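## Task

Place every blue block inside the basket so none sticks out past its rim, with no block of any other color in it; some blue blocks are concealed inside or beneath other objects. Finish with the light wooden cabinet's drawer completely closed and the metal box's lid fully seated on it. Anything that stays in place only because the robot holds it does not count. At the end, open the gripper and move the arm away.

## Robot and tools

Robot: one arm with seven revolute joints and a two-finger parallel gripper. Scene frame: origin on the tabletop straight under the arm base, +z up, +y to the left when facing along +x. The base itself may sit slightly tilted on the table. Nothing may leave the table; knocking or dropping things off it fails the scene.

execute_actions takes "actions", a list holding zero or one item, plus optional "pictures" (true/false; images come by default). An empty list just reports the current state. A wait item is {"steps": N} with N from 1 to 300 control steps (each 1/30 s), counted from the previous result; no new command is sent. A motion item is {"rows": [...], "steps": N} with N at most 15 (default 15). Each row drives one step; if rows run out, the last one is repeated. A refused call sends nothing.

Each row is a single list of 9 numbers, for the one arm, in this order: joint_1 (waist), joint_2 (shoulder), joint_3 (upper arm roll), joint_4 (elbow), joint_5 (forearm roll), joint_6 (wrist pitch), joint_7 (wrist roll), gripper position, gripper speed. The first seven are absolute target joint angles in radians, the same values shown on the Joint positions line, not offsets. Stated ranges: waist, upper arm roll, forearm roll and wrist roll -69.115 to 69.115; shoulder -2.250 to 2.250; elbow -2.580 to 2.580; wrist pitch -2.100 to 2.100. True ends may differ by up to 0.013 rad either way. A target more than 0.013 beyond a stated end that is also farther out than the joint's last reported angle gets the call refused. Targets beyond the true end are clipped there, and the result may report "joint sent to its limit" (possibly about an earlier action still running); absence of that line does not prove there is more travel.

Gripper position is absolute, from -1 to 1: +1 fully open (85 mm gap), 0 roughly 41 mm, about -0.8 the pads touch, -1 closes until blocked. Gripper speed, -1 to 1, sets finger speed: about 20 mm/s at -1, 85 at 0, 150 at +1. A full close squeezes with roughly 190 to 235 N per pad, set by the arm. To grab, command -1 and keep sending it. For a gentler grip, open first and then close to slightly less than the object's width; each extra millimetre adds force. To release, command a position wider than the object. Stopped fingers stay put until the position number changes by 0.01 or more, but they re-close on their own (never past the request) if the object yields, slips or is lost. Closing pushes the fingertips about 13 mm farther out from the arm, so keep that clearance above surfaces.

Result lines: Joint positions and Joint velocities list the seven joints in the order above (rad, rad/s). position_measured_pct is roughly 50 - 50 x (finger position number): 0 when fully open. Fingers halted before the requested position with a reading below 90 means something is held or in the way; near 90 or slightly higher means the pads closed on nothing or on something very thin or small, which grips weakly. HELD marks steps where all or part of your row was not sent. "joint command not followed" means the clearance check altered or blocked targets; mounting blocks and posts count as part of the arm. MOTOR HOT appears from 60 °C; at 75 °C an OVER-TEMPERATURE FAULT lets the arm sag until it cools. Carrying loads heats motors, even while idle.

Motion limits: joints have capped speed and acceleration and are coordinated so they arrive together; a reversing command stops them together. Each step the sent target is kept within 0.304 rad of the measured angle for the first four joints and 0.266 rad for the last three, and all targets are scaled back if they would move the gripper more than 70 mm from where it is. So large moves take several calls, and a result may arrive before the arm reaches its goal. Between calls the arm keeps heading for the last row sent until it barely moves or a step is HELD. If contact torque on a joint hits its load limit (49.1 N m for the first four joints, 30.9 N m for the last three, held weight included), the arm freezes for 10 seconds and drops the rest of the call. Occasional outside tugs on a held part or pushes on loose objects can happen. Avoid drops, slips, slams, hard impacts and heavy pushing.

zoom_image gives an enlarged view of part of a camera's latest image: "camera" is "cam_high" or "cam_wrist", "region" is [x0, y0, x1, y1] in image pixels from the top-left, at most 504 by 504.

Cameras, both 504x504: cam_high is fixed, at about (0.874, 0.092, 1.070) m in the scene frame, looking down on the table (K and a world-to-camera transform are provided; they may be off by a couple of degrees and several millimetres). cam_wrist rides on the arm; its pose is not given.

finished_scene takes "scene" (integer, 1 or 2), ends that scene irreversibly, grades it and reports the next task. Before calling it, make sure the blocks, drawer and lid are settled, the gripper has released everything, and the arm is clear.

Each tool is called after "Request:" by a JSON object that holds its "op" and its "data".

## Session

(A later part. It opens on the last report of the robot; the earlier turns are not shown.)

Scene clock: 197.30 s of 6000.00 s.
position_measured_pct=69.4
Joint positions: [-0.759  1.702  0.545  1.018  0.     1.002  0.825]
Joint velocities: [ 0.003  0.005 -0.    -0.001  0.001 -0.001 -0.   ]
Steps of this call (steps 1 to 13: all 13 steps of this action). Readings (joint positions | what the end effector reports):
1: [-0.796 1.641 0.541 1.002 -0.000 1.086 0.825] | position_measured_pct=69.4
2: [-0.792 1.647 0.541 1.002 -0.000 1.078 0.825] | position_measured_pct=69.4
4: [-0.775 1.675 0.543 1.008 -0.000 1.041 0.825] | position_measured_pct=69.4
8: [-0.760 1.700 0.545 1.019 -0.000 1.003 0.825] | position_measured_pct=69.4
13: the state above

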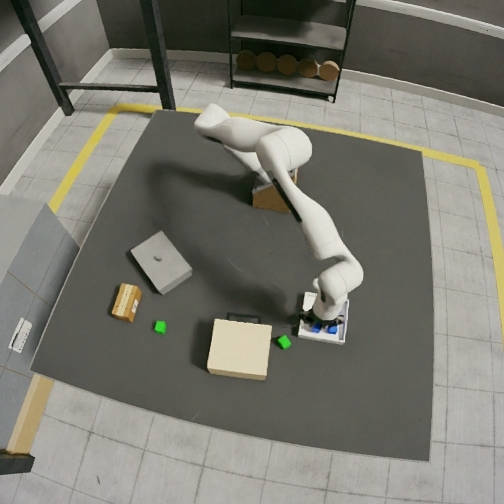

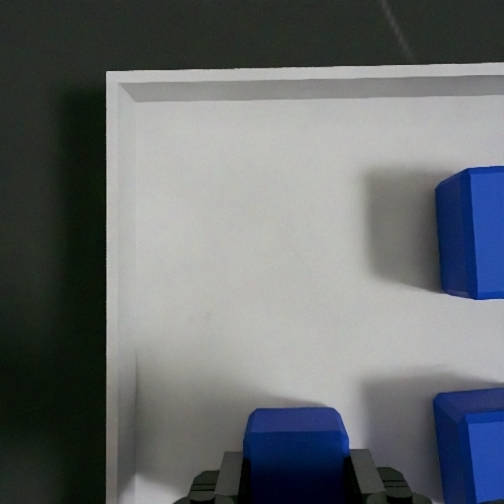

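Request:
{"op": "execute_actions", "data": {"actions": [{"rows":[[-0.757,1.706,0.545,1.018,0,0.997,0.825,-1,0],[-0.757,1.706,0.545,1.018,0,0.997,0.825,-1,0],[-0.757,1.706,0.545,1.018,0,0.997,0.825,-0.1,0]],"steps":11}], "pictures": false}}

Request:
{"op": "execute_actions", "data": {"actions": [{"rows":[[-0.795,1.643,0.541,1.001,0,1.087,0.825,-0.1,0]],"steps":7}]}}

Request:
{"op": "execute_actions", "data": {"actions": [{"rows":[[-0.87,1.39,0.63,1.32,0,0.99,0.9,0,0]],"steps":12}], "pictures": false}}

Request:
{"op": "execute_actions", "data": {"actions": [{"rows":[[-0.807,1.217,0.752,1.618,0,0.821,1.0,0,0]],"steps":10}], "pictures": false}}

Request:
{"op": "execute_actions", "data": {"actions": [{"rows":[[-0.8,1.0,1.03,1.82,0,0.725,1.08,0,0]],"steps":12}], "pictures": false}}

Request:
{"op": "execute_actions", "data": {"actions": [{"rows":[[-0.781,0.788,1.313,2.023,0,0.629,1.157,0,0]]}], "pictures": false}}

Request:
{"op": "execute_actions", "data": {"actions": [{"steps":10}]}}

Scene clock: 211.77 s of 6000.00 s.
position_measured_pct=55.6
Joint positions: [-0.757  1.706  0.545  1.018 -0.     0.997  0.825]
Joint velocities: [ 0.003  0.005  0.     0.001 -0.001  0.001  0.   ]
Steps of this call (steps 1 to 15: the robot went on to your last target; steps 16 to 90: nothing new was sent; then 11.10 s passed at rest; steps 91 to 101: all 11 steps of this action). Readings (joint positions | what the end effector reports):
91: [-0.758 1.703 0.545 1.018 -0.000 1.001 0.825] | position_measured_pct=69.4
92: [-0.759 1.703 0.545 1.017 0.000 1.001 0.825] | position_measured_pct=69.4
94: [-0.759 1.703 0.545 1.017 0.000 0.998 0.825] | position_measured_pct=69.4
98: [-0.758 1.705 0.545 1.018 0.000 0.997 0.825] | position_measured_pct=59.5
101: the state above

Scene clock: 212.00 s of 6000.00 s.
position_measured_pct=54.8
Joint positions: [-0.794  1.645  0.541  1.    -0.     1.084  0.825]
Joint velocities: [-0.026 -0.049 -0.003 -0.037  0.001  0.093  0.   ]
Steps of this call (steps 1 to 7: all 7 steps of this action). Readings (joint positions | what the end effector reports):
1: [-0.758 1.704 0.545 1.018 0.000 0.998 0.825] | position_measured_pct=55.2
2: [-0.761 1.699 0.545 1.018 0.000 1.006 0.825] | position_measured_pct=55.2
4: [-0.778 1.672 0.543 1.012 0.000 1.043 0.825] | position_measured_pct=54.8
7: the state above

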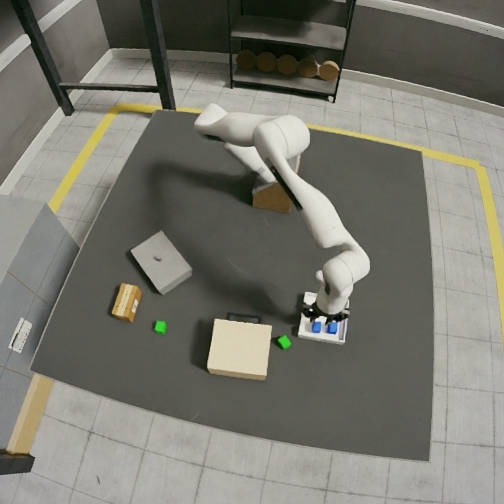

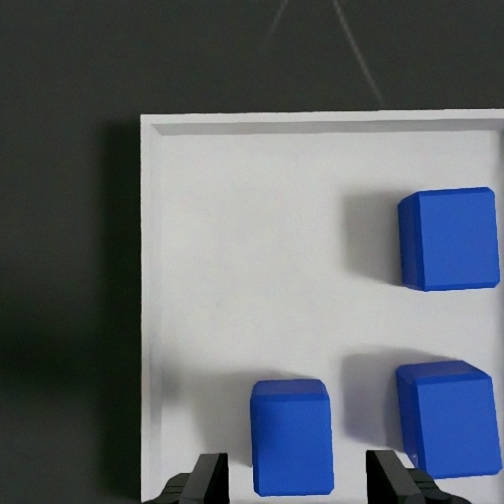

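Scene clock: 212.40 s of 6000.00 s.
position_measured_pct=50.0
Joint positions: [-0.86   1.423  0.62   1.277  0.001  1.003  0.891]
Joint velocities: [-0.12  -0.445  0.183  0.624  0.002 -0.184  0.147]
Steps of this call (steps 1 to 12: all 12 steps of this action). Readings (joint positions | what the end effector reports):
1: [-0.794 1.643 0.541 1.001 -0.000 1.085 0.825] | position_measured_pct=54.8
2: [-0.796 1.638 0.542 1.008 -0.000 1.084 0.826] | position_measured_pct=54.4
4: [-0.804 1.613 0.549 1.036 -0.001 1.076 0.833] | position_measured_pct=51.2
8: [-0.834 1.514 0.583 1.156 -0.000 1.039 0.862] | position_measured_pct=50.0
12: the state above

Scene clock: 212.73 s of 6000.00 s.
position_measured_pct=50.0
Joint positions: [-0.818  1.248  0.732  1.565  0.001  0.852  0.982]
Joint velocities: [ 0.163 -0.373  0.328  0.707  0.008 -0.415  0.245]
Steps of this call (steps 1 to 10: all 10 steps of this action). Readings (joint positions | what the end effector reports):
1: [-0.862 1.409 0.626 1.297 0.000 0.996 0.895] | position_measured_pct=50.0
2: [-0.862 1.391 0.630 1.320 -0.001 0.988 0.901] | position_measured_pct=50.0
4: [-0.858 1.352 0.651 1.380 -0.001 0.960 0.919] | position_measured_pct=50.0
8: [-0.831 1.279 0.706 1.508 0.000 0.885 0.963] | position_measured_pct=50.0
10: the state above

Scene clock: 213.13 s of 6000.00 s.
position_measured_pct=50.0
Joint positions: [-0.801  1.024  1.002  1.797  0.001  0.736  1.071]
Joint velocities: [ 0.046 -0.369  0.576  0.393  0.009 -0.185  0.155]
Steps of this call (steps 1 to 12: all 12 steps of this action). Readings (joint positions | what the end effector reports):
1: [-0.814 1.235 0.742 1.587 0.001 0.840 0.990] | position_measured_pct=50.0
2: [-0.813 1.219 0.754 1.607 0.000 0.829 0.997] | position_measured_pct=50.0
4: [-0.813 1.180 0.793 1.645 -0.001 0.810 1.012] | position_measured_pct=50.0
8: [-0.808 1.098 0.901 1.724 0.000 0.771 1.043] | position_measured_pct=50.0
12: the state above

Scene clock: 213.63 s of 6000.00 s.
position_measured_pct=50.0
Joint positions: [-0.78   0.794  1.315  2.022  0.001  0.63   1.157]
Joint velocities: [-0.007 -0.036 -0.014  0.021 -0.014 -0.017  0.005]
Steps of this call (steps 1 to 15: all 15 steps of this action). Readings (joint positions | what the end effector reports):
1: [-0.800 1.012 1.019 1.809 0.001 0.730 1.076] | position_measured_pct=50.0
2: [-0.799 0.996 1.036 1.824 0.000 0.723 1.082] | position_measured_pct=50.0
4: [-0.797 0.955 1.085 1.861 -0.001 0.705 1.096] | position_measured_pct=50.0
8: [-0.789 0.871 1.200 1.941 0.000 0.667 1.126] | position_measured_pct=50.0
15: the state above

Scene clock: 213.97 s of 6000.00 s.
position_measured_pct=50.0
Joint positions: [-0.781  0.788  1.313  2.023  0.     0.629  1.157]
Joint velocities: [-0.    -0.003 -0.     0.    -0.001 -0.002  0.001]
Steps of this call (steps 1 to 10: the robot went on to your last target). Readings (joint positions | what the end effector reports):
1: [-0.780 0.792 1.314 2.022 0.000 0.629 1.157] | position_measured_pct=50.0
2: [-0.780 0.791 1.314 2.023 0.000 0.629 1.157] | position_measured_pct=50.0
4: [-0.781 0.790 1.313 2.023 -0.000 0.629 1.157] | position_measured_pct=50.0
8: [-0.781 0.789 1.313 2.023 0.000 0.629 1.157] | position_measured_pct=50.0
10: the state above

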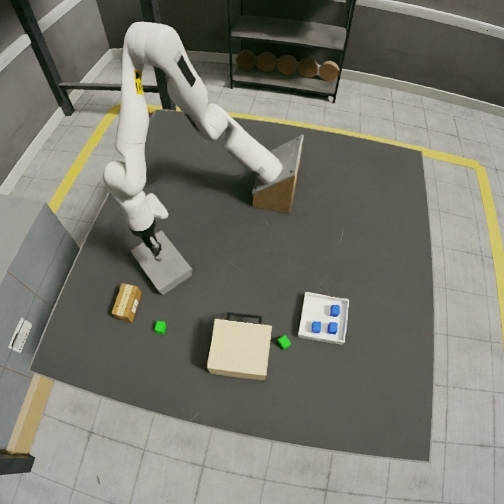

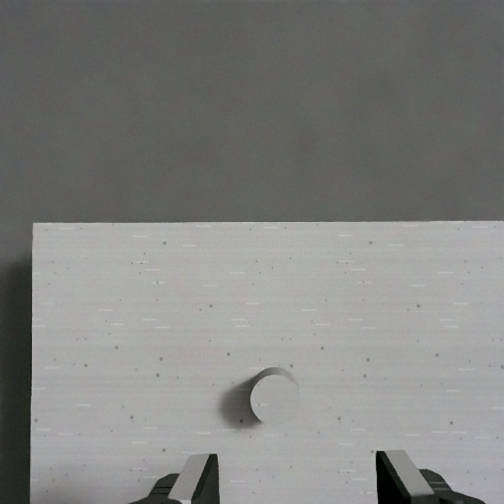

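Request:
{"op": "execute_actions", "data": {"actions": [{"rows":[[-0.663,0.813,1.233,2.093,0,0.47,1.163,-0.1,0]]}]}}

Scene clock: 219.83 s of 6000.00 s.
position_measured_pct=54.8
Joint positions: [-0.665  0.813  1.233  2.093  0.     0.47   1.163]
Joint velocities: [ 0.017  0.002  0.001  0.002  0.001 -0.     0.   ]
Steps of this call (steps 1 to 15: the robot went on to your last target; steps 16 to 90: nothing new was sent; then 2.37 s passed at rest; steps 91 to 105: all 15 steps of this action). Readings (joint positions | what the end effector reports):
91: [-0.779 0.788 1.312 2.023 -0.000 0.628 1.157] | position_measured_pct=50.0
92: [-0.772 0.790 1.309 2.026 -0.000 0.621 1.157] | position_measured_pct=50.4
94: [-0.741 0.796 1.291 2.042 -0.000 0.585 1.159] | position_measured_pct=53.6
98: [-0.675 0.811 1.240 2.087 0.000 0.484 1.162] | position_measured_pct=54.8
105: the state above

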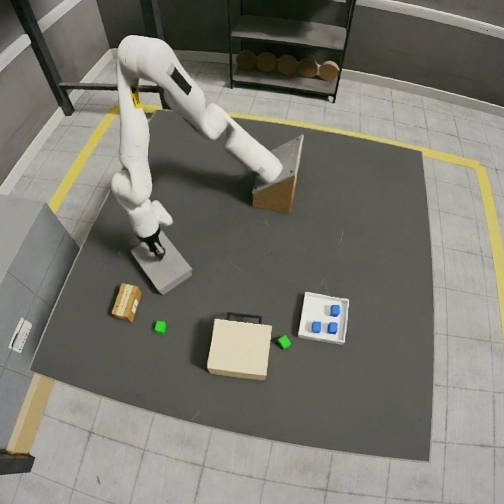

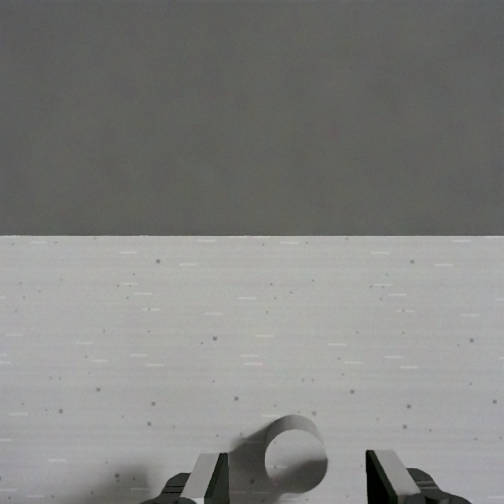

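Request:
{"op": "execute_actions", "data": {"actions": [{"rows":[[-0.579,0.839,1.173,2.119,0,0.378,1.158,-0.1,0]]}]}}

Request:
{"op": "execute_actions", "data": {"actions": [{"rows":[[-0.579,0.839,1.173,2.119,0,0.378,1.158,-1,0]],"steps":14}]}}

Scene clock: 225.43 s of 6000.00 s.
position_measured_pct=54.8
Joint positions: [-0.58   0.839  1.173  2.119  0.     0.378  1.158]
Joint velocities: [ 0.009  0.003 -0.     0.     0.    -0.    -0.   ]
Steps of this call (steps 1 to 15: the robot went on to your last target; steps 16 to 90: nothing new was sent; then 2.10 s passed at rest; steps 91 to 105: all 15 steps of this action). Readings (joint positions | what the end effector reports):
91: [-0.661 0.813 1.232 2.093 -0.000 0.469 1.163] | position_measured_pct=54.8
92: [-0.654 0.816 1.229 2.095 -0.000 0.463 1.163] | position_measured_pct=54.8
94: [-0.623 0.825 1.210 2.103 0.000 0.434 1.161] | position_measured_pct=54.8
98: [-0.585 0.838 1.174 2.119 -0.000 0.380 1.158] | position_measured_pct=54.8
105: the state above

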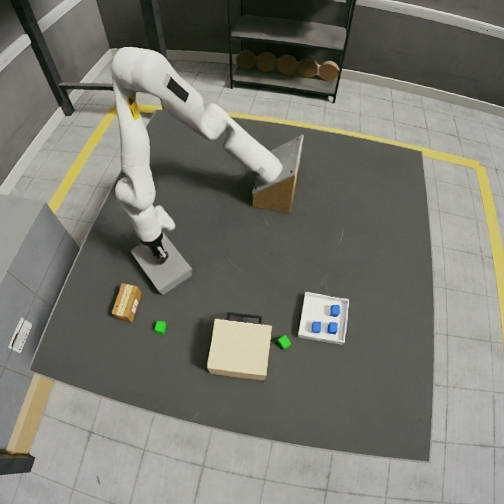

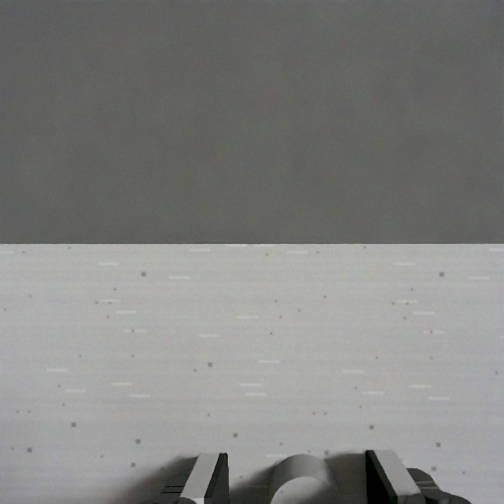

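Scene clock: 225.90 s of 6000.00 s.
position_measured_pct=77.8
Joint positions: [-0.581  0.838  1.173  2.119  0.     0.379  1.158]
Joint velocities: [-0.     0.001 -0.     0.001 -0.001  0.001 -0.   ]
Steps of this call (steps 1 to 14: all 14 steps of this action). Readings (joint positions | what the end effector reports):
1: [-0.580 0.839 1.173 2.119 0.000 0.378 1.158] | position_measured_pct=54.8
2: [-0.580 0.839 1.173 2.119 0.000 0.378 1.158] | position_measured_pct=55.6
4: [-0.579 0.839 1.173 2.119 0.000 0.378 1.158] | position_measured_pct=59.5
8: [-0.580 0.839 1.173 2.119 -0.000 0.378 1.158] | position_measured_pct=71.0
14: the state above

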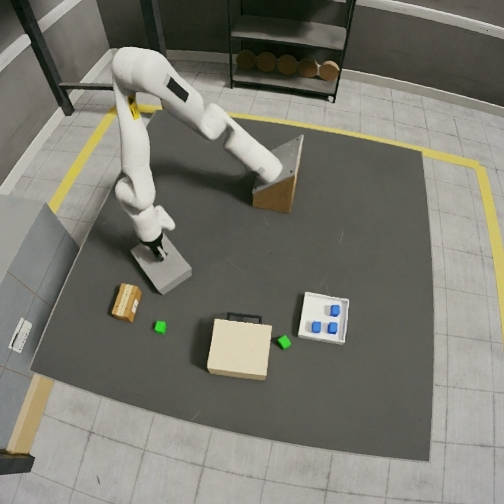

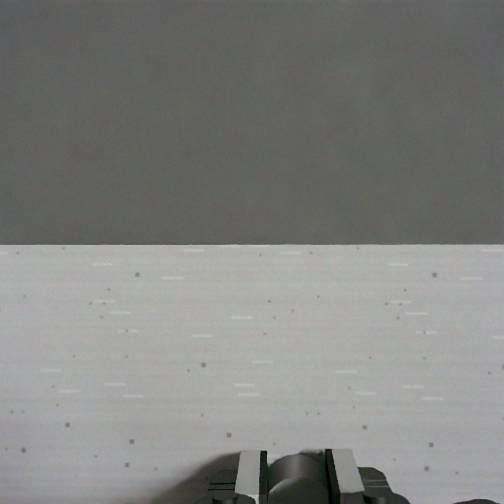

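Request:
{"op": "execute_actions", "data": {"actions": [{"rows":[[-0.653,0.818,1.223,2.107,0,0.448,1.158,-1,0]],"steps":7}], "pictures": false}}

Request:
{"op": "execute_actions", "data": {"actions": [{"rows":[[-0.78,0.789,1.311,2.077,0,0.574,1.158,-1,0]],"steps":10}], "pictures": false}}

Request:
{"op": "execute_actions", "data": {"actions": [{"rows":[[-0.878,0.93,1.06,2.077,0,0.574,1.158,-1,0]],"steps":10}], "pictures": false}}

Request:
{"op": "execute_actions", "data": {"actions": [{"rows":[[-0.976,1.072,0.811,2.077,0,0.574,1.158,-1,0]]}]}}

Scene clock: 237.33 s of 6000.00 s.
position_measured_pct=77.8
Joint positions: [-0.648  0.819  1.22   2.107 -0.     0.444  1.158]
Joint velocities: [-0.05  -0.022  0.112 -0.022  0.003  0.145  0.   ]
Steps of this call (steps 1 to 15: the robot went on to your last target; steps 16 to 90: nothing new was sent; then 8.20 s passed at rest; steps 91 to 97: all 7 steps of this action). Readings (joint positions | what the end effector reports):
91: [-0.582 0.838 1.174 2.119 0.000 0.379 1.158] | position_measured_pct=77.8
92: [-0.589 0.836 1.177 2.118 0.000 0.384 1.158] | position_measured_pct=77.8
94: [-0.619 0.828 1.195 2.114 0.000 0.409 1.158] | position_measured_pct=77.8
97: the state above

Scene clock: 237.67 s of 6000.00 s.
position_measured_pct=77.8
Joint positions: [-0.772  0.791  1.311  2.077  0.     0.573  1.158]
Joint velocities: [-0.021 -0.006  0.034 -0.002  0.004  0.04  -0.   ]
Steps of this call (steps 1 to 10: all 10 steps of this action). Readings (joint positions | what the end effector reports):
1: [-0.650 0.819 1.223 2.107 0.000 0.448 1.158] | position_measured_pct=77.8
2: [-0.659 0.817 1.228 2.106 0.000 0.455 1.158] | position_measured_pct=77.8
4: [-0.693 0.809 1.248 2.099 0.000 0.483 1.158] | position_measured_pct=77.8
8: [-0.766 0.792 1.302 2.080 -0.000 0.561 1.158] | position_measured_pct=77.8
10: the state above

Scene clock: 238.00 s of 6000.00 s.
position_measured_pct=77.8
Joint positions: [-0.856  0.9    1.114  2.076 -0.     0.573  1.158]
Joint velocities: [-0.274  0.359 -0.768 -0.002 -0.013  0.003  0.001]
Steps of this call (steps 1 to 10: all 10 steps of this action). Readings (joint positions | what the end effector reports):
1: [-0.774 0.791 1.311 2.077 0.000 0.574 1.158] | position_measured_pct=77.8
2: [-0.778 0.795 1.307 2.077 0.001 0.574 1.158] | position_measured_pct=77.8
4: [-0.790 0.811 1.282 2.077 0.001 0.574 1.158] | position_measured_pct=77.8
8: [-0.835 0.872 1.172 2.076 0.000 0.573 1.158] | position_measured_pct=77.8
10: the state above

Scene clock: 238.50 s of 6000.00 s.
position_measured_pct=77.8
Joint positions: [-0.974  1.069  0.81   2.077 -0.     0.574  1.158]
Joint velocities: [-0.013  0.026  0.024  0.002  0.009  0.     0.   ]
Steps of this call (steps 1 to 15: all 15 steps of this action). Readings (joint positions | what the end effector reports):
1: [-0.865 0.912 1.090 2.076 -0.000 0.573 1.158] | position_measured_pct=77.8
2: [-0.876 0.927 1.066 2.076 0.000 0.574 1.158] | position_measured_pct=77.8
4: [-0.900 0.962 1.007 2.076 0.000 0.573 1.158] | position_measured_pct=77.8
8: [-0.947 1.030 0.885 2.076 -0.000 0.573 1.158] | position_measured_pct=77.8
15: the state above

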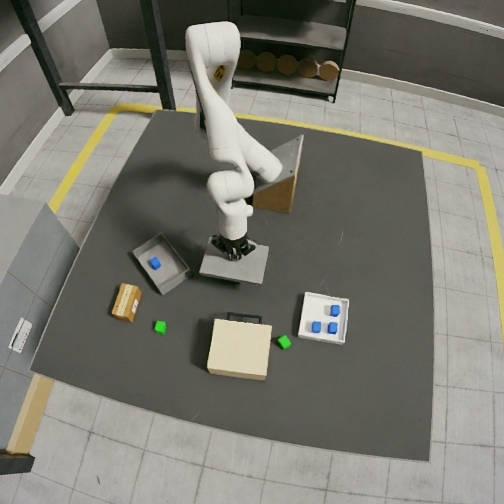

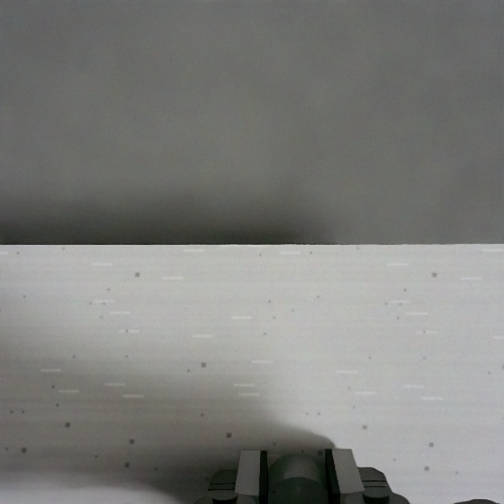

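Request:
{"op": "execute_actions", "data": {"actions": [{"rows":[[-0.807,1.229,0.742,2.126,0,0.305,1.158,-1,0]]}], "pictures": false}}

Request:
{"op": "execute_actions", "data": {"actions": [{"rows":[[-0.803,1.233,0.741,2.126,0,0.3,1.158,-1,0],[-0.803,1.233,0.741,2.126,0,0.3,1.158,-1,0],[-0.799,1.237,0.74,2.126,0,0.294,1.158,-1,0],[-0.799,1.237,0.74,2.126,0,0.294,1.158,-1,0],[-0.795,1.241,0.739,2.127,0,0.288,1.158,-1,0]],"steps":14}], "pictures": false}}

Scene clock: 243.40 s of 6000.00 s.
position_measured_pct=77.8
Joint positions: [-0.81   1.226  0.742  2.126 -0.     0.305  1.158]
Joint velocities: [ 0.031  0.026  0.003  0.004 -0.     0.001 -0.   ]
Steps of this call (steps 1 to 15: the robot went on to your last target; steps 16 to 90: nothing new was sent; then 1.40 s passed at rest; steps 91 to 105: all 15 steps of this action). Readings (joint positions | what the end effector reports):
91: [-0.974 1.073 0.811 2.077 -0.000 0.573 1.158] | position_measured_pct=77.8
92: [-0.967 1.080 0.808 2.078 -0.000 0.565 1.158] | position_measured_pct=77.8
94: [-0.937 1.107 0.798 2.086 -0.000 0.523 1.158] | position_measured_pct=77.8
98: [-0.846 1.193 0.759 2.114 0.000 0.372 1.158] | position_measured_pct=77.8
105: the state above

Scene clock: 243.87 s of 6000.00 s.
position_measured_pct=77.8
Joint positions: [-0.795  1.241  0.739  2.127  0.     0.288  1.158]
Joint velocities: [ 0.001  0.002  0.     0.     0.     0.001 -0.   ]
Steps of this call (steps 1 to 14: all 14 steps of this action). Readings (joint positions | what the end effector reports):
1: [-0.808 1.228 0.742 2.126 -0.000 0.304 1.158] | position_measured_pct=77.8
2: [-0.805 1.231 0.741 2.126 0.000 0.301 1.158] | position_measured_pct=77.8
4: [-0.800 1.236 0.740 2.126 0.000 0.295 1.158] | position_measured_pct=77.8
8: [-0.796 1.240 0.739 2.127 0.000 0.288 1.158] | position_measured_pct=77.8
14: the state above

Request:
{"op": "execute_actions", "data": {"actions": [{"rows":[[-0.791,1.245,0.738,2.127,0,0.283,1.158,-1,0],[-0.791,1.245,0.738,2.127,0,0.283,1.158,-1,0],[-0.791,1.245,0.738,2.127,0,0.283,1.158,-1,0],[-0.791,1.245,0.738,2.127,0,0.283,1.158,-1,0],[-0.787,1.249,0.737,2.127,0,0.277,1.158,-1,0]],"steps":12}], "pictures": false}}

Scene clock: 249.83 s of 6000.00 s.
position_measured_pct=77.8
Joint positions: [-0.79   1.245  0.738  2.128  0.     0.279  1.158]
Joint velocities: [ 0.    -0.    -0.    -0.     0.001  0.001 -0.   ]
Steps of this call (steps 1 to 15: the robot went on to your last target; steps 16 to 90: nothing new was sent; then 2.57 s passed at rest; steps 91 to 102: all 12 steps of this action). Readings (joint positions | what the end effector reports):
91: [-0.794 1.242 0.739 2.127 -0.000 0.287 1.158] | position_measured_pct=77.8
92: [-0.791 1.245 0.738 2.127 -0.000 0.284 1.158] | position_measured_pct=77.8
94: [-0.792 1.244 0.738 2.127 0.000 0.283 1.158] | position_measured_pct=77.8
98: [-0.790 1.245 0.738 2.128 0.000 0.279 1.158] | position_measured_pct=77.8
102: the state above

Request:
{"op": "execute_actions", "data": {"actions": [{"rows":[[-0.792,1.244,0.738,2.127,0,0.284,1.158,-1,0],[-0.792,1.244,0.738,2.127,0,0.284,1.158,-1,0],[-0.792,1.244,0.738,2.127,0,0.284,1.158,0.1,0]],"steps":10}], "pictures": false}}

Request:
{"op": "execute_actions", "data": {"actions": [{"rows":[[-0.976,1.072,0.811,2.077,0,0.574,1.158,0.1,0]],"steps":11}], "pictures": false}}

Request:
{"op": "execute_actions", "data": {"actions": [{"rows":[[-0.878,0.93,1.06,2.077,0,0.574,1.158,0.1,0]],"steps":10}], "pictures": false}}

Request:
{"op": "execute_actions", "data": {"actions": [{"rows":[[-0.78,0.789,1.311,2.077,0,0.574,1.158,0.1,0]]}], "pictures": false}}

Request:
{"op": "execute_actions", "data": {"actions": [{"steps":6}]}}

Scene clock: 256.60 s of 6000.00 s.
position_measured_pct=61.9
Joint positions: [-0.792  1.244  0.738  2.127  0.     0.284  1.158]
Joint velocities: [ 0.002  0.003 -0.     0.001 -0.     0.002 -0.   ]
Steps of this call (steps 1 to 15: the robot went on to your last target; steps 16 to 90: nothing new was sent; then 3.43 s passed at rest; steps 91 to 100: all 10 steps of this action). Readings (joint positions | what the end effector reports):
91: [-0.791 1.244 0.738 2.128 0.000 0.280 1.158] | position_measured_pct=77.8
92: [-0.794 1.241 0.738 2.128 0.000 0.283 1.158] | position_measured_pct=77.8
94: [-0.792 1.243 0.738 2.127 -0.000 0.284 1.158] | position_measured_pct=77.8
98: [-0.792 1.244 0.738 2.127 -0.000 0.284 1.158] | position_measured_pct=67.9
100: the state above

Scene clock: 256.97 s of 6000.00 s.
position_measured_pct=45.2
Joint positions: [-0.965  1.082  0.808  2.079 -0.     0.562  1.158]
Joint velocities: [-0.175 -0.171  0.099 -0.059  0.001  0.398 -0.   ]
Steps of this call (steps 1 to 11: all 11 steps of this action). Readings (joint positions | what the end effector reports):
1: [-0.794 1.242 0.738 2.127 0.000 0.285 1.158] | position_measured_pct=58.7
2: [-0.801 1.236 0.740 2.126 0.000 0.293 1.158] | position_measured_pct=56.0
4: [-0.831 1.208 0.751 2.118 0.000 0.332 1.158] | position_measured_pct=50.0
8: [-0.924 1.121 0.789 2.092 0.000 0.482 1.158] | position_measured_pct=45.6
11: the state above

Scene clock: 257.30 s of 6000.00 s.
position_measured_pct=45.2
Joint positions: [-0.897  0.954  1.016  2.076  0.     0.573  1.158]
Joint velocities: [ 0.25  -0.312  0.706  0.003  0.01   0.008  0.   ]
Steps of this call (steps 1 to 10: all 10 steps of this action). Readings (joint positions | what the end effector reports):
1: [-0.968 1.077 0.811 2.078 -0.000 0.571 1.158] | position_measured_pct=45.2
2: [-0.967 1.068 0.817 2.078 -0.000 0.573 1.158] | position_measured_pct=45.2
4: [-0.960 1.043 0.845 2.077 -0.001 0.573 1.158] | position_measured_pct=45.2
8: [-0.917 0.980 0.960 2.076 -0.000 0.573 1.158] | position_measured_pct=45.2
10: the state above

Scene clock: 257.80 s of 6000.00 s.
position_measured_pct=45.2
Joint positions: [-0.782  0.792  1.312  2.077  0.     0.574  1.158]
Joint velocities: [ 0.013 -0.024 -0.022 -0.001 -0.008 -0.    -0.   ]
Steps of this call (steps 1 to 15: all 15 steps of this action). Readings (joint positions | what the end effector reports):
1: [-0.888 0.944 1.037 2.076 0.000 0.574 1.158] | position_measured_pct=45.2
2: [-0.878 0.931 1.059 2.076 -0.000 0.574 1.158] | position_measured_pct=45.2
4: [-0.855 0.897 1.115 2.076 -0.000 0.573 1.158] | position_measured_pct=45.2
8: [-0.810 0.831 1.235 2.076 0.000 0.573 1.158] | position_measured_pct=45.2
15: the state above

Scene clock: 258.00 s of 6000.00 s.
position_measured_pct=45.2
Joint positions: [-0.78   0.789  1.311  2.077  0.     0.574  1.158]
Joint velocities: [ 0.003 -0.005  0.001 -0.    -0.003  0.001 -0.   ]
Steps of this call (steps 1 to 6: the robot went on to your last target). Readings (joint positions | what the end effector reports):
1: [-0.781 0.791 1.311 2.077 0.000 0.574 1.158] | position_measured_pct=45.2
2: [-0.781 0.791 1.311 2.077 0.000 0.574 1.158] | position_measured_pct=45.2
4: [-0.781 0.790 1.311 2.077 -0.000 0.574 1.158] | position_measured_pct=45.2
6: the state above

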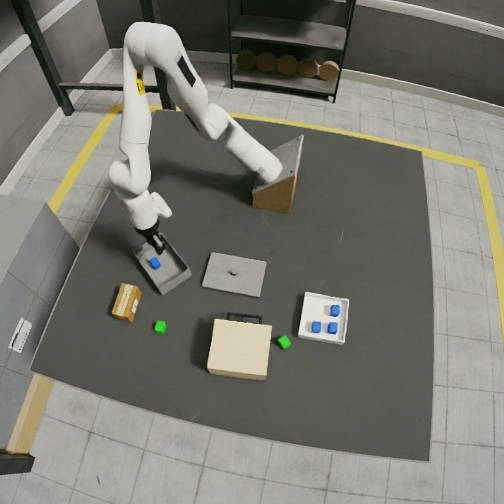

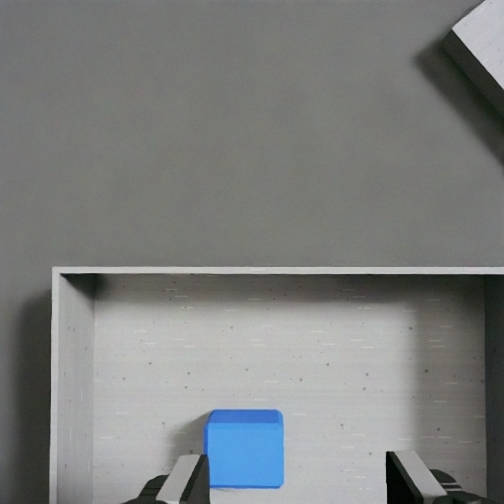

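Request:
{"op": "execute_actions", "data": {"actions": [{"rows":[[-0.577,0.802,1.219,2.089,0,0.419,1.217,0.25,0]]}], "pictures": false}}

Request:
{"op": "execute_actions", "data": {"actions": [{"steps":5}]}}

Scene clock: 264.97 s of 6000.00 s.
position_measured_pct=37.7
Joint positions: [-0.582  0.802  1.219  2.089 -0.     0.419  1.217]
Joint velocities: [0.044 0.002 0.    0.001 0.002 0.    0.001]
Steps of this call (steps 1 to 15: the robot went on to your last target; steps 16 to 90: nothing new was sent; then 3.47 s passed at rest; steps 91 to 105: all 15 steps of this action). Readings (joint positions | what the end effector reports):
91: [-0.778 0.789 1.310 2.077 -0.000 0.573 1.158] | position_measured_pct=45.2
92: [-0.771 0.790 1.308 2.077 -0.000 0.569 1.160] | position_measured_pct=44.4
94: [-0.740 0.792 1.296 2.079 -0.000 0.549 1.167] | position_measured_pct=40.9
98: [-0.634 0.798 1.247 2.085 0.000 0.466 1.199] | position_measured_pct=37.7
105: the state above

Scene clock: 265.13 s of 6000.00 s.
position_measured_pct=37.7
Joint positions: [-0.578  0.802  1.219  2.089  0.     0.419  1.217]
Joint velocities: [ 0.01   0.001 -0.     0.     0.001 -0.001  0.001]
Steps of this call (steps 1 to 5: the robot went on to your last target). Readings (joint positions | what the end effector reports):
1: [-0.581 0.802 1.219 2.089 0.000 0.419 1.217] | position_measured_pct=37.7
2: [-0.580 0.802 1.219 2.089 0.000 0.419 1.217] | position_measured_pct=37.7
4: [-0.579 0.802 1.219 2.089 0.000 0.419 1.217] | position_measured_pct=37.7
5: the state above

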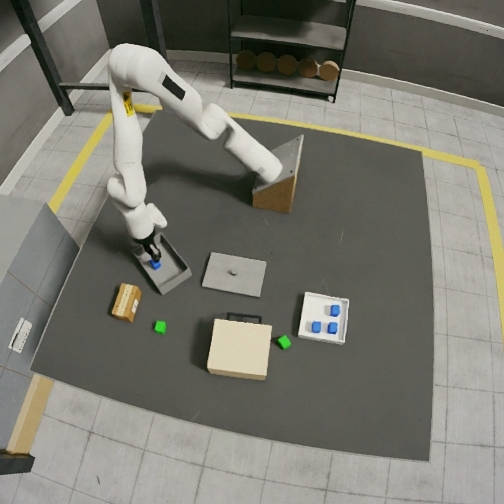

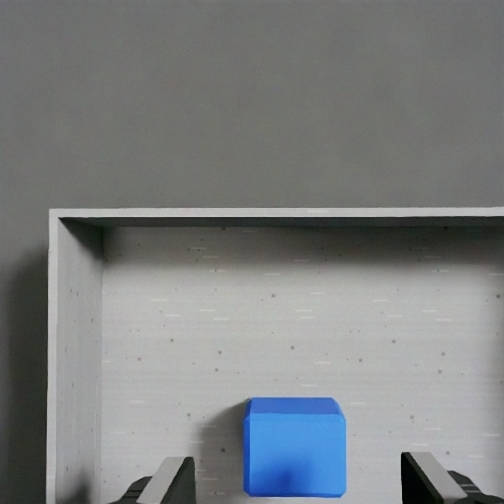

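Request:
{"op": "execute_actions", "data": {"actions": [{"rows":[[-0.419,0.852,1.111,2.101,0,0.281,1.217,0.25,0]]}]}}

Request:
{"op": "execute_actions", "data": {"actions": [{"rows":[[-0.419,0.852,1.111,2.101,0,0.281,1.217,-1,0]],"steps":14}]}}

Scene clock: 269.63 s of 6000.00 s.
position_measured_pct=37.7
Joint positions: [-0.422  0.851  1.111  2.101  0.     0.281  1.217]
Joint velocities: [ 0.029  0.006  0.003  0.001  0.     0.003 -0.   ]
Steps of this call (steps 1 to 15: the robot went on to your last target; steps 16 to 90: nothing new was sent; then 1.00 s passed at rest; steps 91 to 105: all 15 steps of this action). Readings (joint positions | what the end effector reports):
91: [-0.575 0.802 1.218 2.089 -0.000 0.418 1.217] | position_measured_pct=37.7
92: [-0.568 0.805 1.215 2.089 -0.000 0.414 1.217] | position_measured_pct=37.7
94: [-0.537 0.814 1.197 2.091 -0.000 0.391 1.217] | position_measured_pct=37.7
98: [-0.448 0.843 1.132 2.099 0.000 0.308 1.217] | position_measured_pct=37.7
105: the state above

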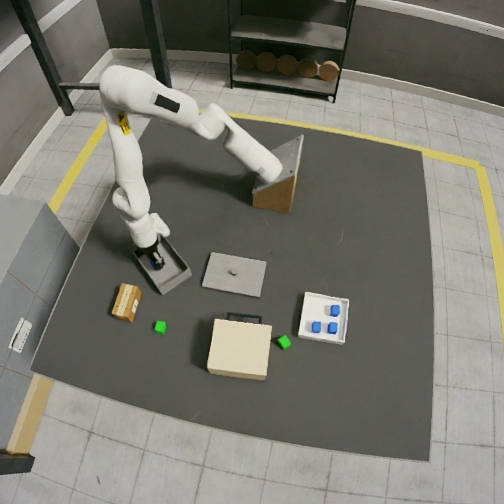

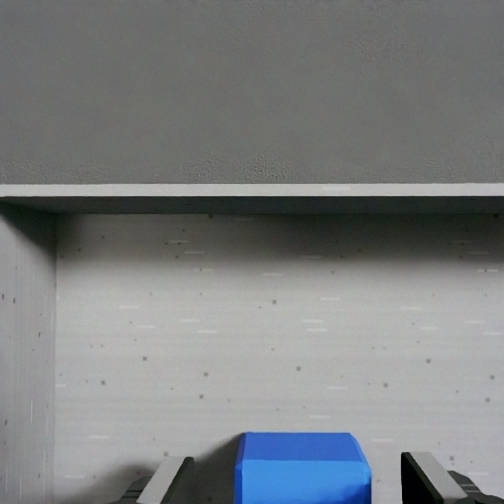

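Scene clock: 270.10 s of 6000.00 s.
position_measured_pct=63.1
Joint positions: [-0.421  0.85   1.112  2.101  0.     0.282  1.217]
Joint velocities: [-0.     0.     0.     0.001 -0.    -0.002  0.   ]
Steps of this call (steps 1 to 14: all 14 steps of this action). Readings (joint positions | what the end effector reports):
1: [-0.421 0.851 1.111 2.101 0.000 0.281 1.217] | position_measured_pct=37.7
2: [-0.421 0.852 1.111 2.101 0.000 0.281 1.217] | position_measured_pct=38.1
4: [-0.420 0.852 1.111 2.101 0.000 0.281 1.217] | position_measured_pct=42.5
8: [-0.419 0.852 1.111 2.101 -0.000 0.281 1.217] | position_measured_pct=53.6
14: the state above

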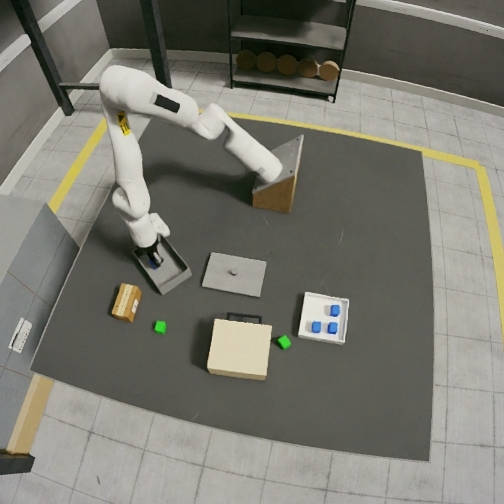

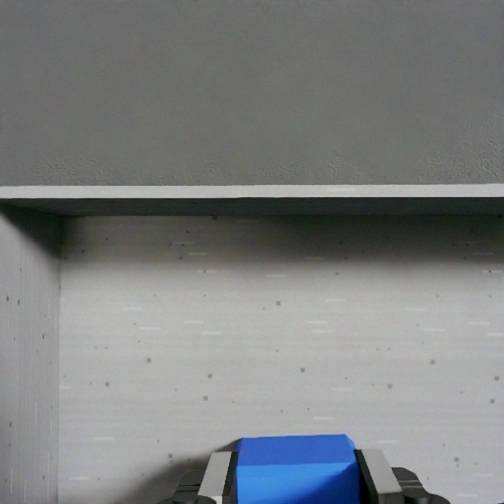

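Request:
{"op": "execute_actions", "data": {"actions": [{"rows":[[-0.577,0.802,1.219,2.089,0,0.419,1.217,-1,0]],"steps":8}], "pictures": false}}

Request:
{"op": "execute_actions", "data": {"actions": [{"rows":[[-0.78,0.789,1.311,2.077,0,0.574,1.158,-1,0]],"steps":9}], "pictures": false}}

Request:
{"op": "execute_actions", "data": {"actions": [{"rows":[[-0.878,0.93,1.06,2.077,0,0.574,1.1,-1,0]],"steps":10}], "pictures": false}}

Request:
{"op": "execute_actions", "data": {"actions": [{"rows":[[-0.96,1.1,0.81,1.95,0,0.64,1.0,-1,0]],"steps":10}], "pictures": false}}

Request:
{"op": "execute_actions", "data": {"actions": [{"rows":[[-1.0,1.28,0.6,1.72,0,0.76,0.9,-1,0]],"steps":10}], "pictures": false}}

Request:
{"op": "execute_actions", "data": {"actions": [{"rows":[[-0.98,1.44,0.503,1.43,0,0.925,0.8,-1,0]],"steps":9}], "pictures": false}}

Request:
{"op": "execute_actions", "data": {"actions": [{"rows":[[-0.898,1.576,0.502,1.237,0,0.961,0.76,-1,0]],"steps":14}]}}

Request:
{"op": "execute_actions", "data": {"actions": [{"rows":[[-0.858,1.648,0.503,1.254,0,0.861,0.76,-1,0]],"steps":13}]}}

Scene clock: 283.70 s of 6000.00 s.
position_measured_pct=63.1
Joint positions: [-0.548  0.811  1.198  2.091 -0.     0.392  1.217]
Joint velocities: [-0.418 -0.139  0.382 -0.04   0.002  0.476 -0.   ]
Steps of this call (steps 1 to 15: the robot went on to your last target; steps 16 to 90: nothing new was sent; then 10.33 s passed at rest; steps 91 to 98: all 8 steps of this action). Readings (joint positions | what the end effector reports):
91: [-0.422 0.850 1.113 2.101 0.000 0.283 1.217] | position_measured_pct=63.1
92: [-0.429 0.848 1.116 2.101 0.000 0.287 1.217] | position_measured_pct=63.1
94: [-0.460 0.839 1.133 2.099 0.000 0.310 1.217] | position_measured_pct=63.1
98: the state above

Scene clock: 284.00 s of 6000.00 s.
position_measured_pct=63.1
Joint positions: [-0.76   0.79   1.305  2.077 -0.     0.564  1.165]
Joint velocities: [-0.302 -0.018  0.144 -0.018 -0.001  0.264 -0.178]
Steps of this call (steps 1 to 9: all 9 steps of this action). Readings (joint positions | what the end effector reports):
1: [-0.563 0.807 1.210 2.090 0.000 0.407 1.217] | position_measured_pct=63.1
2: [-0.585 0.804 1.223 2.089 0.000 0.424 1.216] | position_measured_pct=63.1
4: [-0.645 0.798 1.253 2.085 0.000 0.469 1.208] | position_measured_pct=63.1
8: [-0.747 0.791 1.299 2.078 -0.000 0.553 1.172] | position_measured_pct=63.1
9: the state above

Scene clock: 284.33 s of 6000.00 s.
position_measured_pct=63.1
Joint positions: [-0.857  0.897  1.125  2.076 -0.     0.573  1.111]
Joint velocities: [-0.245  0.372 -0.825 -0.002 -0.01   0.008 -0.136]
Steps of this call (steps 1 to 10: all 10 steps of this action). Readings (joint positions | what the end effector reports):
1: [-0.769 0.791 1.309 2.077 -0.000 0.570 1.160] | position_measured_pct=63.1
2: [-0.779 0.795 1.308 2.077 0.001 0.571 1.154] | position_measured_pct=63.1
4: [-0.800 0.811 1.289 2.077 0.001 0.572 1.143] | position_measured_pct=63.1
8: [-0.838 0.869 1.185 2.077 0.000 0.572 1.121] | position_measured_pct=63.1
10: the state above

Scene clock: 284.67 s of 6000.00 s.
position_measured_pct=63.1
Joint positions: [-0.946  1.072  0.848  1.972 -0.     0.628  1.016]
Joint velocities: [-0.196  0.371 -0.658 -0.341 -0.012  0.174 -0.25 ]
Steps of this call (steps 1 to 10: all 10 steps of this action). Readings (joint positions | what the end effector reports):
1: [-0.865 0.910 1.099 2.076 -0.000 0.573 1.107] | position_measured_pct=63.1
2: [-0.874 0.926 1.073 2.074 0.000 0.575 1.101] | position_measured_pct=63.1
4: [-0.893 0.965 1.015 2.060 0.000 0.583 1.082] | position_measured_pct=63.1
8: [-0.930 1.041 0.900 2.000 0.000 0.614 1.036] | position_measured_pct=63.1
10: the state above

Scene clock: 285.00 s of 6000.00 s.
position_measured_pct=63.1
Joint positions: [-0.995  1.257  0.623  1.748 -0.001  0.745  0.912]
Joint velocities: [-0.101  0.346 -0.492 -0.498 -0.012  0.262 -0.218]
Steps of this call (steps 1 to 10: all 10 steps of this action). Readings (joint positions | what the end effector reports):
1: [-0.952 1.085 0.828 1.960 -0.001 0.634 1.008] | position_measured_pct=63.1
2: [-0.957 1.101 0.808 1.946 -0.000 0.642 0.999] | position_measured_pct=63.1
4: [-0.966 1.143 0.761 1.901 0.000 0.665 0.977] | position_measured_pct=63.1
8: [-0.986 1.226 0.664 1.791 0.000 0.722 0.930] | position_measured_pct=63.1
10: the state above

Scene clock: 285.30 s of 6000.00 s.
position_measured_pct=63.1
Joint positions: [-0.984  1.41   0.518  1.487 -0.     0.892  0.818]
Joint velocities: [ 0.034  0.345 -0.22  -0.731 -0.001  0.428 -0.242]
Steps of this call (steps 1 to 9: all 9 steps of this action). Readings (joint positions | what the end effector reports):
1: [-0.997 1.268 0.608 1.732 -0.001 0.753 0.905] | position_measured_pct=63.1
2: [-0.996 1.282 0.597 1.712 -0.001 0.764 0.897] | position_measured_pct=63.1
4: [-0.993 1.321 0.572 1.658 0.000 0.794 0.877] | position_measured_pct=63.1
8: [-0.985 1.397 0.526 1.514 -0.000 0.876 0.827] | position_measured_pct=63.1
9: the state above

Scene clock: 285.77 s of 6000.00 s.
position_measured_pct=63.1
Joint positions: [-0.9    1.573  0.502  1.238 -0.     0.961  0.76 ]
Joint velocities: [ 0.018  0.026 -0.001 -0.013  0.001  0.003 -0.001]
Steps of this call (steps 1 to 14: all 14 steps of this action). Readings (joint positions | what the end effector reports):
1: [-0.983 1.422 0.512 1.463 -0.000 0.905 0.810] | position_measured_pct=63.1
2: [-0.979 1.437 0.508 1.436 -0.001 0.917 0.803] | position_measured_pct=63.1
4: [-0.964 1.480 0.506 1.367 -0.000 0.935 0.786] | position_measured_pct=63.1
8: [-0.913 1.555 0.502 1.262 -0.000 0.956 0.764] | position_measured_pct=63.1
14: the state above

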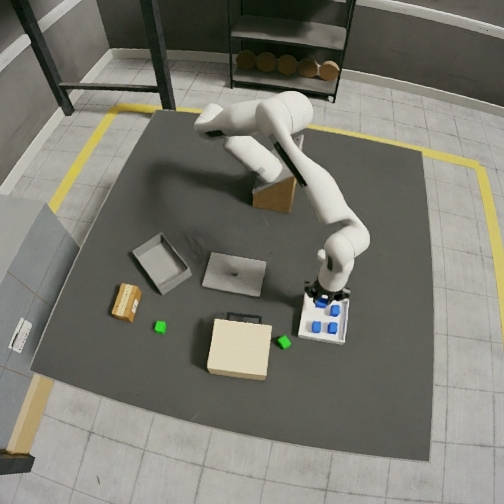

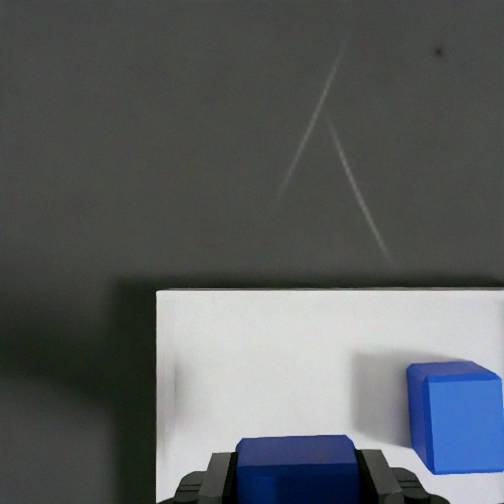

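Scene clock: 286.20 s of 6000.00 s.
position_measured_pct=63.1
Joint positions: [-0.858  1.647  0.503  1.254  0.     0.861  0.76 ]
Joint velocities: [ 0.004  0.007  0.    -0.001 -0.002  0.001  0.   ]
Steps of this call (steps 1 to 13: all 13 steps of this action). Readings (joint positions | what the end effector reports):
1: [-0.899 1.575 0.502 1.238 -0.000 0.960 0.760] | position_measured_pct=63.1
2: [-0.895 1.581 0.502 1.238 -0.000 0.953 0.760] | position_measured_pct=63.1
4: [-0.879 1.610 0.503 1.243 -0.000 0.916 0.760] | position_measured_pct=63.1
8: [-0.859 1.646 0.503 1.255 -0.000 0.863 0.760] | position_measured_pct=63.1
13: the state above

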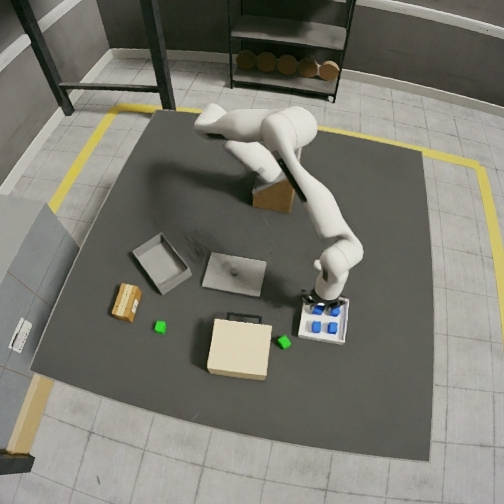

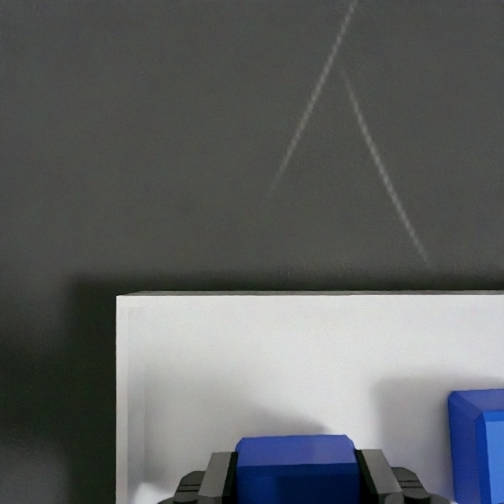

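Request:
{"op": "execute_actions", "data": {"actions": [{"rows":[[-0.856,1.652,0.503,1.255,0,0.856,0.76,-1,0],[-0.856,1.652,0.503,1.255,0,0.856,0.76,-1,0],[-0.856,1.652,0.503,1.255,0,0.856,0.76,-1,0],[-0.856,1.652,0.503,1.255,0,0.856,0.76,0.03,0]],"steps":12}], "pictures": false}}

Request:
{"op": "execute_actions", "data": {"actions": [{"rows":[[-0.898,1.576,0.502,1.237,0,0.961,0.76,0.03,0]],"steps":7}]}}

Request:
{"op": "execute_actions", "data": {"actions": [{"rows":[[-0.98,1.44,0.503,1.43,0,0.925,0.85,0.03,0]],"steps":8}], "pictures": false}}

Request:
{"op": "execute_actions", "data": {"actions": [{"rows":[[-1.0,1.28,0.6,1.72,0,0.76,0.98,0.03,0]],"steps":10}], "pictures": false}}

Request:
{"op": "execute_actions", "data": {"actions": [{"rows":[[-0.976,1.072,0.811,2.077,0,0.574,1.158,-0.1,0]]}]}}

Scene clock: 291.00 s of 6000.00 s.
position_measured_pct=49.2
Joint positions: [-0.856  1.652  0.503  1.255  0.     0.856  0.76 ]
Joint velocities: [ 0.     0.     0.     0.    -0.001  0.001  0.   ]
Steps of this call (steps 1 to 15: the robot went on to your last target; steps 16 to 90: nothing new was sent; then 1.40 s passed at rest; steps 91 to 102: all 12 steps of this action). Readings (joint positions | what the end effector reports):
91: [-0.857 1.649 0.503 1.254 -0.000 0.860 0.760] | position_measured_pct=63.1
92: [-0.856 1.651 0.503 1.254 0.000 0.857 0.760] | position_measured_pct=63.1
94: [-0.856 1.652 0.503 1.255 -0.000 0.856 0.760] | position_measured_pct=63.1
98: [-0.856 1.652 0.503 1.255 0.000 0.856 0.760] | position_measured_pct=55.6
102: the state above

Scene clock: 291.23 s of 6000.00 s.
position_measured_pct=48.8
Joint positions: [-0.896  1.58   0.502  1.237 -0.     0.955  0.76 ]
Joint velocities: [-0.064 -0.122 -0.    -0.056 -0.003  0.23  -0.   ]
Steps of this call (steps 1 to 7: all 7 steps of this action). Readings (joint positions | what the end effector reports):
1: [-0.857 1.651 0.503 1.255 0.000 0.857 0.760] | position_measured_pct=48.8
2: [-0.860 1.645 0.503 1.255 0.000 0.864 0.760] | position_measured_pct=48.8
4: [-0.876 1.617 0.502 1.249 0.000 0.901 0.760] | position_measured_pct=48.8
7: the state above

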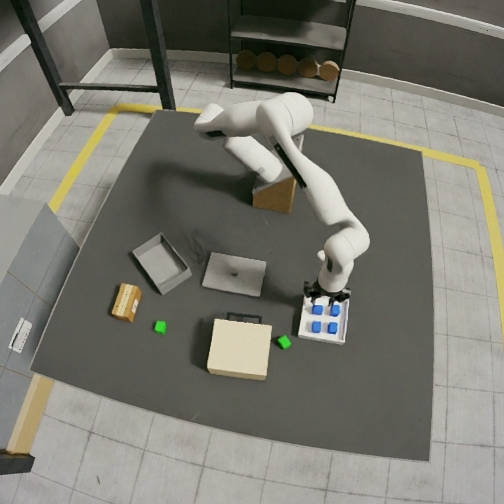

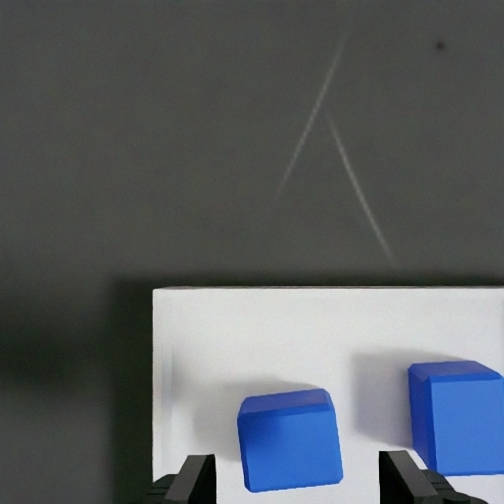

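Scene clock: 291.50 s of 6000.00 s.
position_measured_pct=48.8
Joint positions: [-0.96   1.473  0.503  1.374 -0.     0.934  0.825]
Joint velocities: [-0.243 -0.404  0.001  0.697 -0.001 -0.106  0.34 ]
Steps of this call (steps 1 to 8: all 8 steps of this action). Readings (joint positions | what the end effector reports):
1: [-0.898 1.577 0.502 1.237 -0.000 0.959 0.760] | position_measured_pct=48.8
2: [-0.901 1.571 0.502 1.243 0.000 0.958 0.763] | position_measured_pct=48.8
4: [-0.916 1.546 0.503 1.271 0.000 0.953 0.775] | position_measured_pct=48.8
8: the state above

Scene clock: 291.83 s of 6000.00 s.
position_measured_pct=48.8
Joint positions: [-0.996  1.3    0.585  1.688  0.     0.783  0.967]
Joint velocities: [-0.03  -0.271  0.302  0.541  0.007 -0.397  0.24 ]
Steps of this call (steps 1 to 10: all 10 steps of this action). Readings (joint positions | what the end effector reports):
1: [-0.967 1.459 0.503 1.397 -0.000 0.930 0.835] | position_measured_pct=48.8
2: [-0.972 1.442 0.503 1.424 -0.001 0.923 0.848] | position_measured_pct=48.8
4: [-0.980 1.399 0.512 1.493 -0.001 0.901 0.880] | position_measured_pct=48.8
8: [-0.993 1.323 0.559 1.641 -0.000 0.817 0.946] | position_measured_pct=48.8
10: the state above

Scene clock: 292.33 s of 6000.00 s.
position_measured_pct=54.8
Joint positions: [-0.975  1.079  0.811  2.072  0.001  0.577  1.156]
Joint velocities: [ 0.01  -0.071  0.09   0.161  0.001 -0.077  0.077]
Steps of this call (steps 1 to 15: all 15 steps of this action). Readings (joint positions | what the end effector reports):
1: [-0.997 1.290 0.594 1.705 0.000 0.770 0.974] | position_measured_pct=48.8
2: [-0.996 1.277 0.604 1.725 -0.000 0.756 0.984] | position_measured_pct=49.2
4: [-0.995 1.239 0.637 1.780 -0.001 0.719 1.013] | position_measured_pct=52.8
8: [-0.986 1.164 0.716 1.910 0.000 0.655 1.078] | position_measured_pct=54.8
15: the state above

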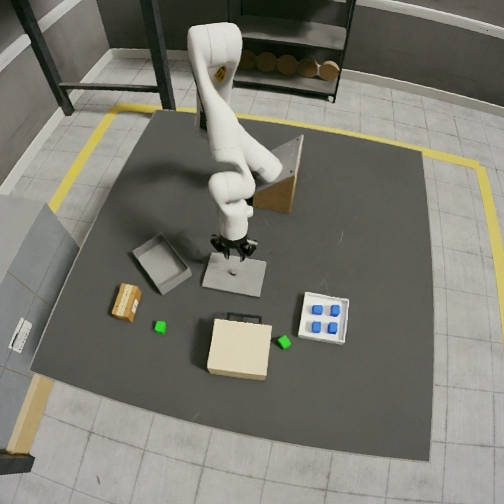

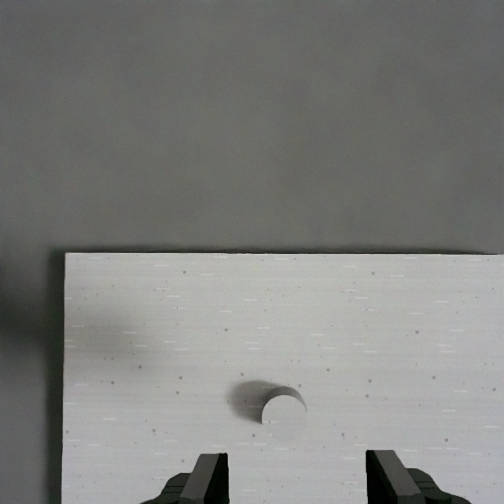

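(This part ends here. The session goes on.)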